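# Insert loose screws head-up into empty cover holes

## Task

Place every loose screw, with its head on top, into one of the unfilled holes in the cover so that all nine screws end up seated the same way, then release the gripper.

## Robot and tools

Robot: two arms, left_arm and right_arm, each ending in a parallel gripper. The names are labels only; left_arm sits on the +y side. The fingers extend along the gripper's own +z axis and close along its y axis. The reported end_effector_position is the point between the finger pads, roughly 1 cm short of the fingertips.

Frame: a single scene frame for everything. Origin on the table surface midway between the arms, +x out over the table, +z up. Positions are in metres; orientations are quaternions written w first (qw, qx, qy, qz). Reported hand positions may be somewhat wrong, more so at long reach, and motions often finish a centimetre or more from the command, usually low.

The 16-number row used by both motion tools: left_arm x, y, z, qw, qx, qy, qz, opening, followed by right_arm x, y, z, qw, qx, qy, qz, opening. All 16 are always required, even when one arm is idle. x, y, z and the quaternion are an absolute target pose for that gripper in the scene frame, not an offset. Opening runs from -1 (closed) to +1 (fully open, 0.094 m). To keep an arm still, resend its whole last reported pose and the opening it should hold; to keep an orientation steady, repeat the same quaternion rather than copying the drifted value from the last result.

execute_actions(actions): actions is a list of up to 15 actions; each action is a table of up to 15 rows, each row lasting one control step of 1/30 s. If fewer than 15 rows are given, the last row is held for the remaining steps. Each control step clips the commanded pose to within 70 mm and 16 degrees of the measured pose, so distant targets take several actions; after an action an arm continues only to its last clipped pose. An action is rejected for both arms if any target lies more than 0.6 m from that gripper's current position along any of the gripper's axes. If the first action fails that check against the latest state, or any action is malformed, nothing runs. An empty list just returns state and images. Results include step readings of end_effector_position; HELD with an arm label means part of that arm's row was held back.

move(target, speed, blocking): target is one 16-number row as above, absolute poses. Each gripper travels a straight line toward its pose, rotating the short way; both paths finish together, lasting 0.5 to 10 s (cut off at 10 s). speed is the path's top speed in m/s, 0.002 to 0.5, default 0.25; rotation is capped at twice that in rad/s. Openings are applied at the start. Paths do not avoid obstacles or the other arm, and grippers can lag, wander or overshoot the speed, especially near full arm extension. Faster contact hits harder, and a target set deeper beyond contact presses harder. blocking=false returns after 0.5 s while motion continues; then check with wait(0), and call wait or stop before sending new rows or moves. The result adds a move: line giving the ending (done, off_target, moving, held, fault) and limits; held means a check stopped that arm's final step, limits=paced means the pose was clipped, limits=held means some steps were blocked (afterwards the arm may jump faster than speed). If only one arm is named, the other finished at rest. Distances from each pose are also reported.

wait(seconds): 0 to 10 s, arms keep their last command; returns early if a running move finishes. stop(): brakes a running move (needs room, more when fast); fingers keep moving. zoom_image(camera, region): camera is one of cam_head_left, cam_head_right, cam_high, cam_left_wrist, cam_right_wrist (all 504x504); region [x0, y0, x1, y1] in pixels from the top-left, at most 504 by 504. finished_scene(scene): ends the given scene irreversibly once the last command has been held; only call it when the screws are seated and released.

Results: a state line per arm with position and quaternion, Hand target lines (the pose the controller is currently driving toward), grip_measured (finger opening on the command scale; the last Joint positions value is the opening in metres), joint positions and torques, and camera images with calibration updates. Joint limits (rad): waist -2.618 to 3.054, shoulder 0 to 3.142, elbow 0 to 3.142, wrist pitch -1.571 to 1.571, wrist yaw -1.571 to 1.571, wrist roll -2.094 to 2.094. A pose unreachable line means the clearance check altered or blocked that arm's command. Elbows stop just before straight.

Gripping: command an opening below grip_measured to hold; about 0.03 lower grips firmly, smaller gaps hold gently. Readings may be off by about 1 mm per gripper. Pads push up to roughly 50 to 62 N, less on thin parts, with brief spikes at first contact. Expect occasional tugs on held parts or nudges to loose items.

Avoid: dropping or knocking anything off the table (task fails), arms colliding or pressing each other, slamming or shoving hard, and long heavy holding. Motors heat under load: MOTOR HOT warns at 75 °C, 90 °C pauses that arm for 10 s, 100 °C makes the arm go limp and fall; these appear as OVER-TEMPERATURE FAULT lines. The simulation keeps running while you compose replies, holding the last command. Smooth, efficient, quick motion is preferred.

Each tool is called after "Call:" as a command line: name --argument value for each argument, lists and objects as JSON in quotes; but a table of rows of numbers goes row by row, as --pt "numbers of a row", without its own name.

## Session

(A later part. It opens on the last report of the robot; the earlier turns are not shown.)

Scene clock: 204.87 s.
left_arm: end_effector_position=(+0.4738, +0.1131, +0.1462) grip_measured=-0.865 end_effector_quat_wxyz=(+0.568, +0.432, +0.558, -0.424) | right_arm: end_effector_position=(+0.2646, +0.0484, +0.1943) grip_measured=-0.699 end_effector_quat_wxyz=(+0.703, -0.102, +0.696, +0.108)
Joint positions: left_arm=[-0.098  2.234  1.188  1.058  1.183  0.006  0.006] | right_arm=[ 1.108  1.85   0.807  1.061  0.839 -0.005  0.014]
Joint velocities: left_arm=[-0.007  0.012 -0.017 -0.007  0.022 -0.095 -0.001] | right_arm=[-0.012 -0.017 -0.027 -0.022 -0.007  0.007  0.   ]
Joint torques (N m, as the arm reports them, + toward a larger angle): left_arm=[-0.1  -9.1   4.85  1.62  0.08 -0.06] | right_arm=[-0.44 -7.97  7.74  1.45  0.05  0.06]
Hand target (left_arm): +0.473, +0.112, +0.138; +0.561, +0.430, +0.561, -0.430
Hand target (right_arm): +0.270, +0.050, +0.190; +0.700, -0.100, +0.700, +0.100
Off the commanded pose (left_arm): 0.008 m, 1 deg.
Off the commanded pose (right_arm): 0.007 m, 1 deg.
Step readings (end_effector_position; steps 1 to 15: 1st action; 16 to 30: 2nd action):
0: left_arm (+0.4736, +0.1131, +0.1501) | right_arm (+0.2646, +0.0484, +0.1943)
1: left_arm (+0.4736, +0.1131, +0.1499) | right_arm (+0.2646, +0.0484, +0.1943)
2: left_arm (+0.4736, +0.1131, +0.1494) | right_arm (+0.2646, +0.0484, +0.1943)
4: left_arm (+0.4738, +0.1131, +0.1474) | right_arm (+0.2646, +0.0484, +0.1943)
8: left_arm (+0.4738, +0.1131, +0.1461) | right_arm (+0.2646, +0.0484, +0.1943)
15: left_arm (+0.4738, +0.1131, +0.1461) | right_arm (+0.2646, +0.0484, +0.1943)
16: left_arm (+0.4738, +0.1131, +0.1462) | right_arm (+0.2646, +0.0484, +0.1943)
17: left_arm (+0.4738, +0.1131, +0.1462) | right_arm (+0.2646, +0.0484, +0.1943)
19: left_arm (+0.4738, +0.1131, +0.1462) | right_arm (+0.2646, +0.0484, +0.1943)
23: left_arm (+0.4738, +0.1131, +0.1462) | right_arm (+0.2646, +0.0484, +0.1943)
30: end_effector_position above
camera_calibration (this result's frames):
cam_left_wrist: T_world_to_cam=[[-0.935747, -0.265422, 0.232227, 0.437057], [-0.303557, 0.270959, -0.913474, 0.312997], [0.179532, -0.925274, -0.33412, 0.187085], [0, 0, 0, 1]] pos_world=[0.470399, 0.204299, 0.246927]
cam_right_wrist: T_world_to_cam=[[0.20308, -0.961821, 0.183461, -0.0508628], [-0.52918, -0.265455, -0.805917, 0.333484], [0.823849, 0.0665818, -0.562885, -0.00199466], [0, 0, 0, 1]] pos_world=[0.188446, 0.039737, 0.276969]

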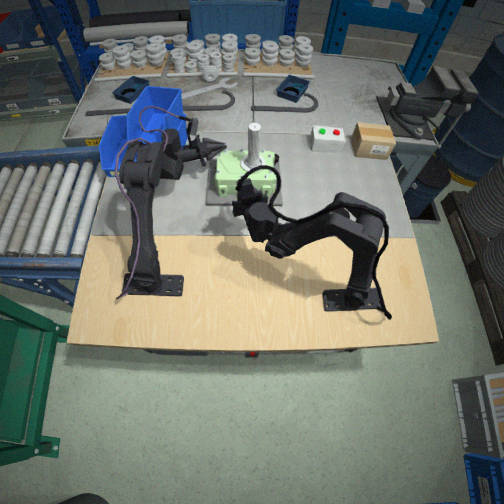

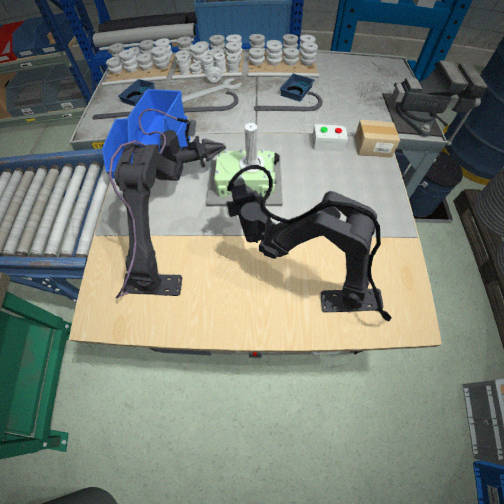

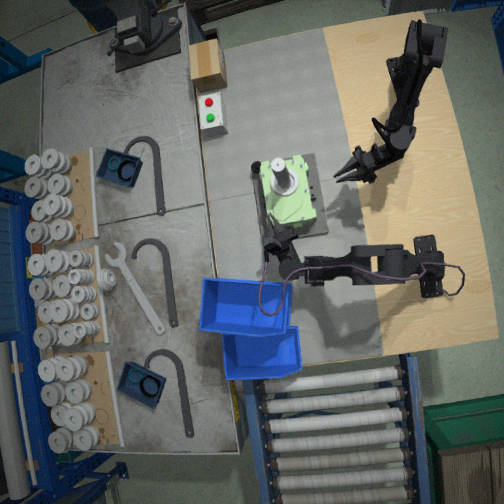

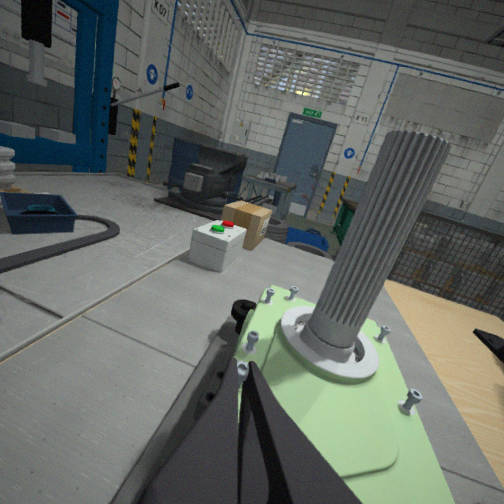

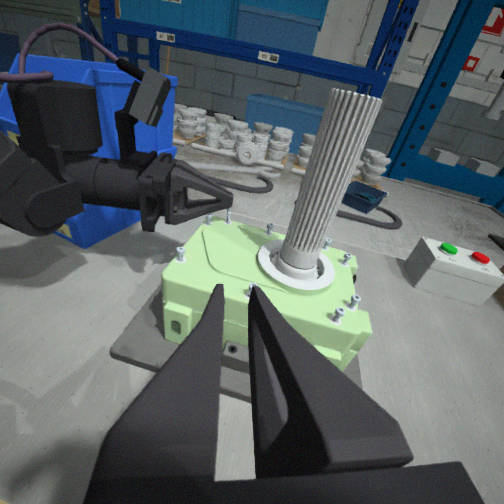

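Call:
execute_actions --actions '[[[0.474,0.113,0.149,0.561,0.43,0.561,-0.43,-1,0.27,0.05,0.19,0.7,-0.1,0.7,0.1,-0.7]],[[0.474,0.113,0.149,0.561,0.43,0.561,-0.43,-0.7,0.27,0.05,0.19,0.7,-0.1,0.7,0.1,-0.7]],[[0.474,0.113,0.19,0.561,0.43,0.561,-0.43,-0.7,0.27,0.05,0.19,0.7,-0.1,0.7,0.1,-0.7]],[[0.474,0.113,0.19,0.561,0.43,0.561,-0.43,-0.7,0.27,0.05,0.19,0.7,-0.1,0.7,0.1,-0.7]]]'

Call:
zoom_image --camera "cam_right_wrist" --region '[160,160,280,250]'

Scene clock: 207.00 s.
left_arm: end_effector_position=(+0.4725, +0.1132, +0.1814) grip_measured=-0.702 end_effector_quat_wxyz=(+0.558, +0.424, +0.568, -0.432) | right_arm: end_effector_position=(+0.2646, +0.0484, +0.1943) grip_measured=-0.699 end_effector_quat_wxyz=(+0.703, -0.102, +0.696, +0.108)
Joint positions: left_arm=[-0.098  2.133  1.208  0.916  1.184 -0.01   0.014] | right_arm=[ 1.108  1.85   0.807  1.061  0.839 -0.005  0.014]
Joint velocities: left_arm=[ 0.012 -0.002 -0.022 -0.095  0.037 -0.022  0.001] | right_arm=[ 0.002  0.012 -0.002 -0.022  0.007  0.007 -0.002]
Joint torques (N m, as the arm reports them, + toward a larger angle): left_arm=[  0.12 -10.92   6.75   1.35   0.1    0.05] | right_arm=[-0.43 -7.92  7.71  1.46  0.06  0.05]
Hand target (left_arm): +0.474, +0.113, +0.190; +0.561, +0.430, +0.561, -0.430
Hand target (right_arm): +0.270, +0.050, +0.190; +0.700, -0.100, +0.700, +0.100
Off the commanded pose (left_arm): 0.009 m, 1 deg.
Off the commanded pose (right_arm): 0.007 m, 1 deg.
Step readings (end_effector_position; steps 1 to 15: 1st action; 16 to 30: 2nd action; 31 to 45: 3rd action; 46 to 60: 4th action):
0: left_arm (+0.4738, +0.1131, +0.1462) | right_arm (+0.2646, +0.0484, +0.1943)
1: left_arm (+0.4738, +0.1131, +0.1462) | right_arm (+0.2646, +0.0484, +0.1943)
2: left_arm (+0.4738, +0.1131, +0.1461) | right_arm (+0.2646, +0.0484, +0.1943)
4: left_arm (+0.4738, +0.1131, +0.1461) | right_arm (+0.2646, +0.0484, +0.1943)
8: left_arm (+0.4738, +0.1131, +0.1461) | right_arm (+0.2646, +0.0484, +0.1943)
15: left_arm (+0.4738, +0.1131, +0.1461) | right_arm (+0.2646, +0.0484, +0.1943)
16: left_arm (+0.4738, +0.1131, +0.1460) | right_arm (+0.2646, +0.0484, +0.1943)
17: left_arm (+0.4738, +0.1131, +0.1459) | right_arm (+0.2646, +0.0484, +0.1943)
19: left_arm (+0.4738, +0.1131, +0.1458) | right_arm (+0.2646, +0.0484, +0.1943)
23: left_arm (+0.4739, +0.1131, +0.1458) | right_arm (+0.2646, +0.0484, +0.1943)
30: left_arm (+0.4739, +0.1131, +0.1457) | right_arm (+0.2646, +0.0484, +0.1943)
31: left_arm (+0.4736, +0.1131, +0.1479) | right_arm (+0.2646, +0.0484, +0.1943)
32: left_arm (+0.4731, +0.1131, +0.1506) | right_arm (+0.2646, +0.0484, +0.1943)
34: left_arm (+0.4717, +0.1133, +0.1639) | right_arm (+0.2646, +0.0484, +0.1943)
38: left_arm (+0.4719, +0.1132, +0.1866) | right_arm (+0.2646, +0.0484, +0.1943)
45: left_arm (+0.4725, +0.1132, +0.1843) | right_arm (+0.2646, +0.0484, +0.1943)
46: left_arm (+0.4725, +0.1132, +0.1838) | right_arm (+0.2646, +0.0484, +0.1943)
47: left_arm (+0.4725, +0.1132, +0.1833) | right_arm (+0.2646, +0.0484, +0.1943)
49: left_arm (+0.4725, +0.1132, +0.1827) | right_arm (+0.2646, +0.0484, +0.1943)
53: left_arm (+0.4725, +0.1132, +0.1819) | right_arm (+0.2646, +0.0484, +0.1943)
60: end_effector_position above
camera_calibration (this result's frames):
cam_left_wrist: T_world_to_cam=[[-0.927108, -0.263835, 0.2662, 0.417185], [-0.335833, 0.269464, -0.902555, 0.358167], [0.166394, -0.926164, -0.338427, 0.206266], [0, 0, 0, 1]] pos_world=[0.472738, 0.204591, 0.282017]
cam_right_wrist: T_world_to_cam=[[0.20308, -0.961821, 0.183461, -0.0508628], [-0.52918, -0.265455, -0.805917, 0.333484], [0.823849, 0.0665818, -0.562885, -0.00199466], [0, 0, 0, 1]] pos_world=[0.188446, 0.039737, 0.276969]

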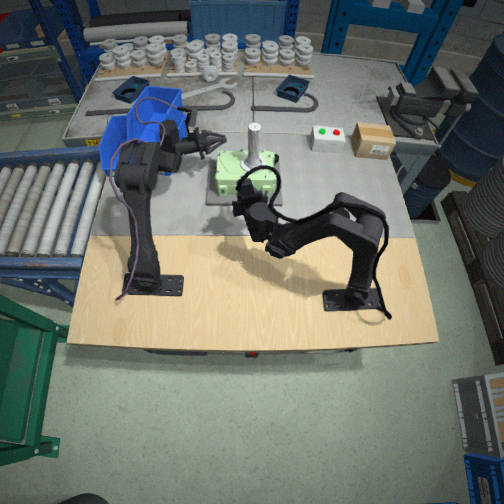

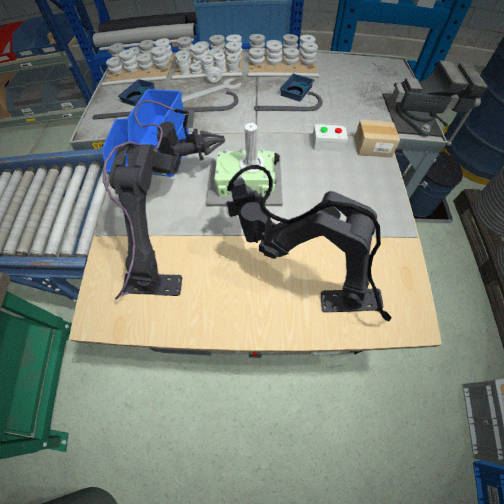

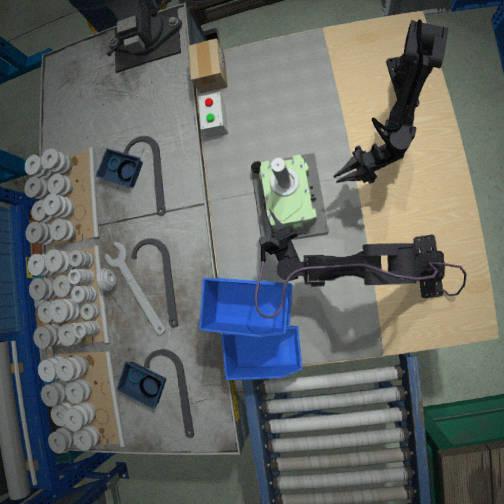

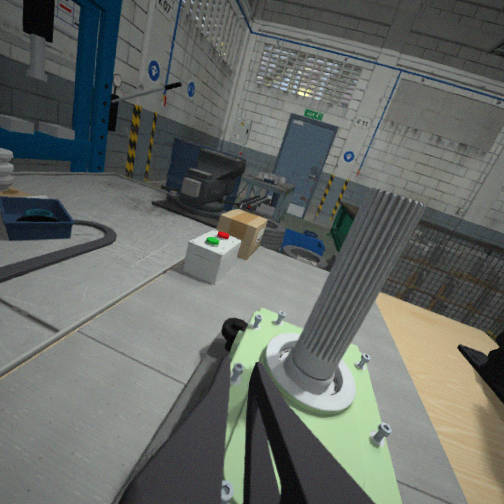

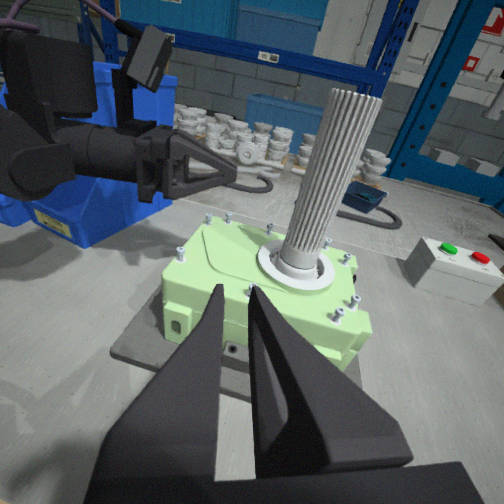

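Region (160, 160, 280, 250) of cam_right_wrist's 504x504 image, scaled by 4.200, with more detail than that image has; it fills the top 378 rows of this view, and the rest is white.

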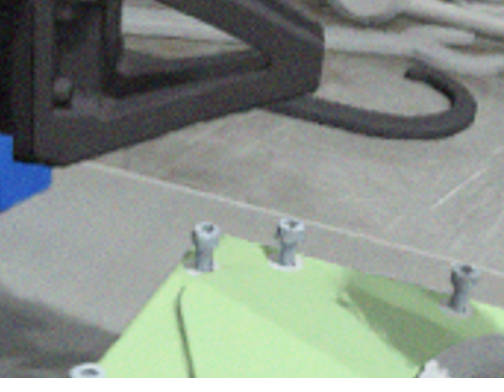

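Call:
finished_scene --scene 2

The scene is finished: the task was done.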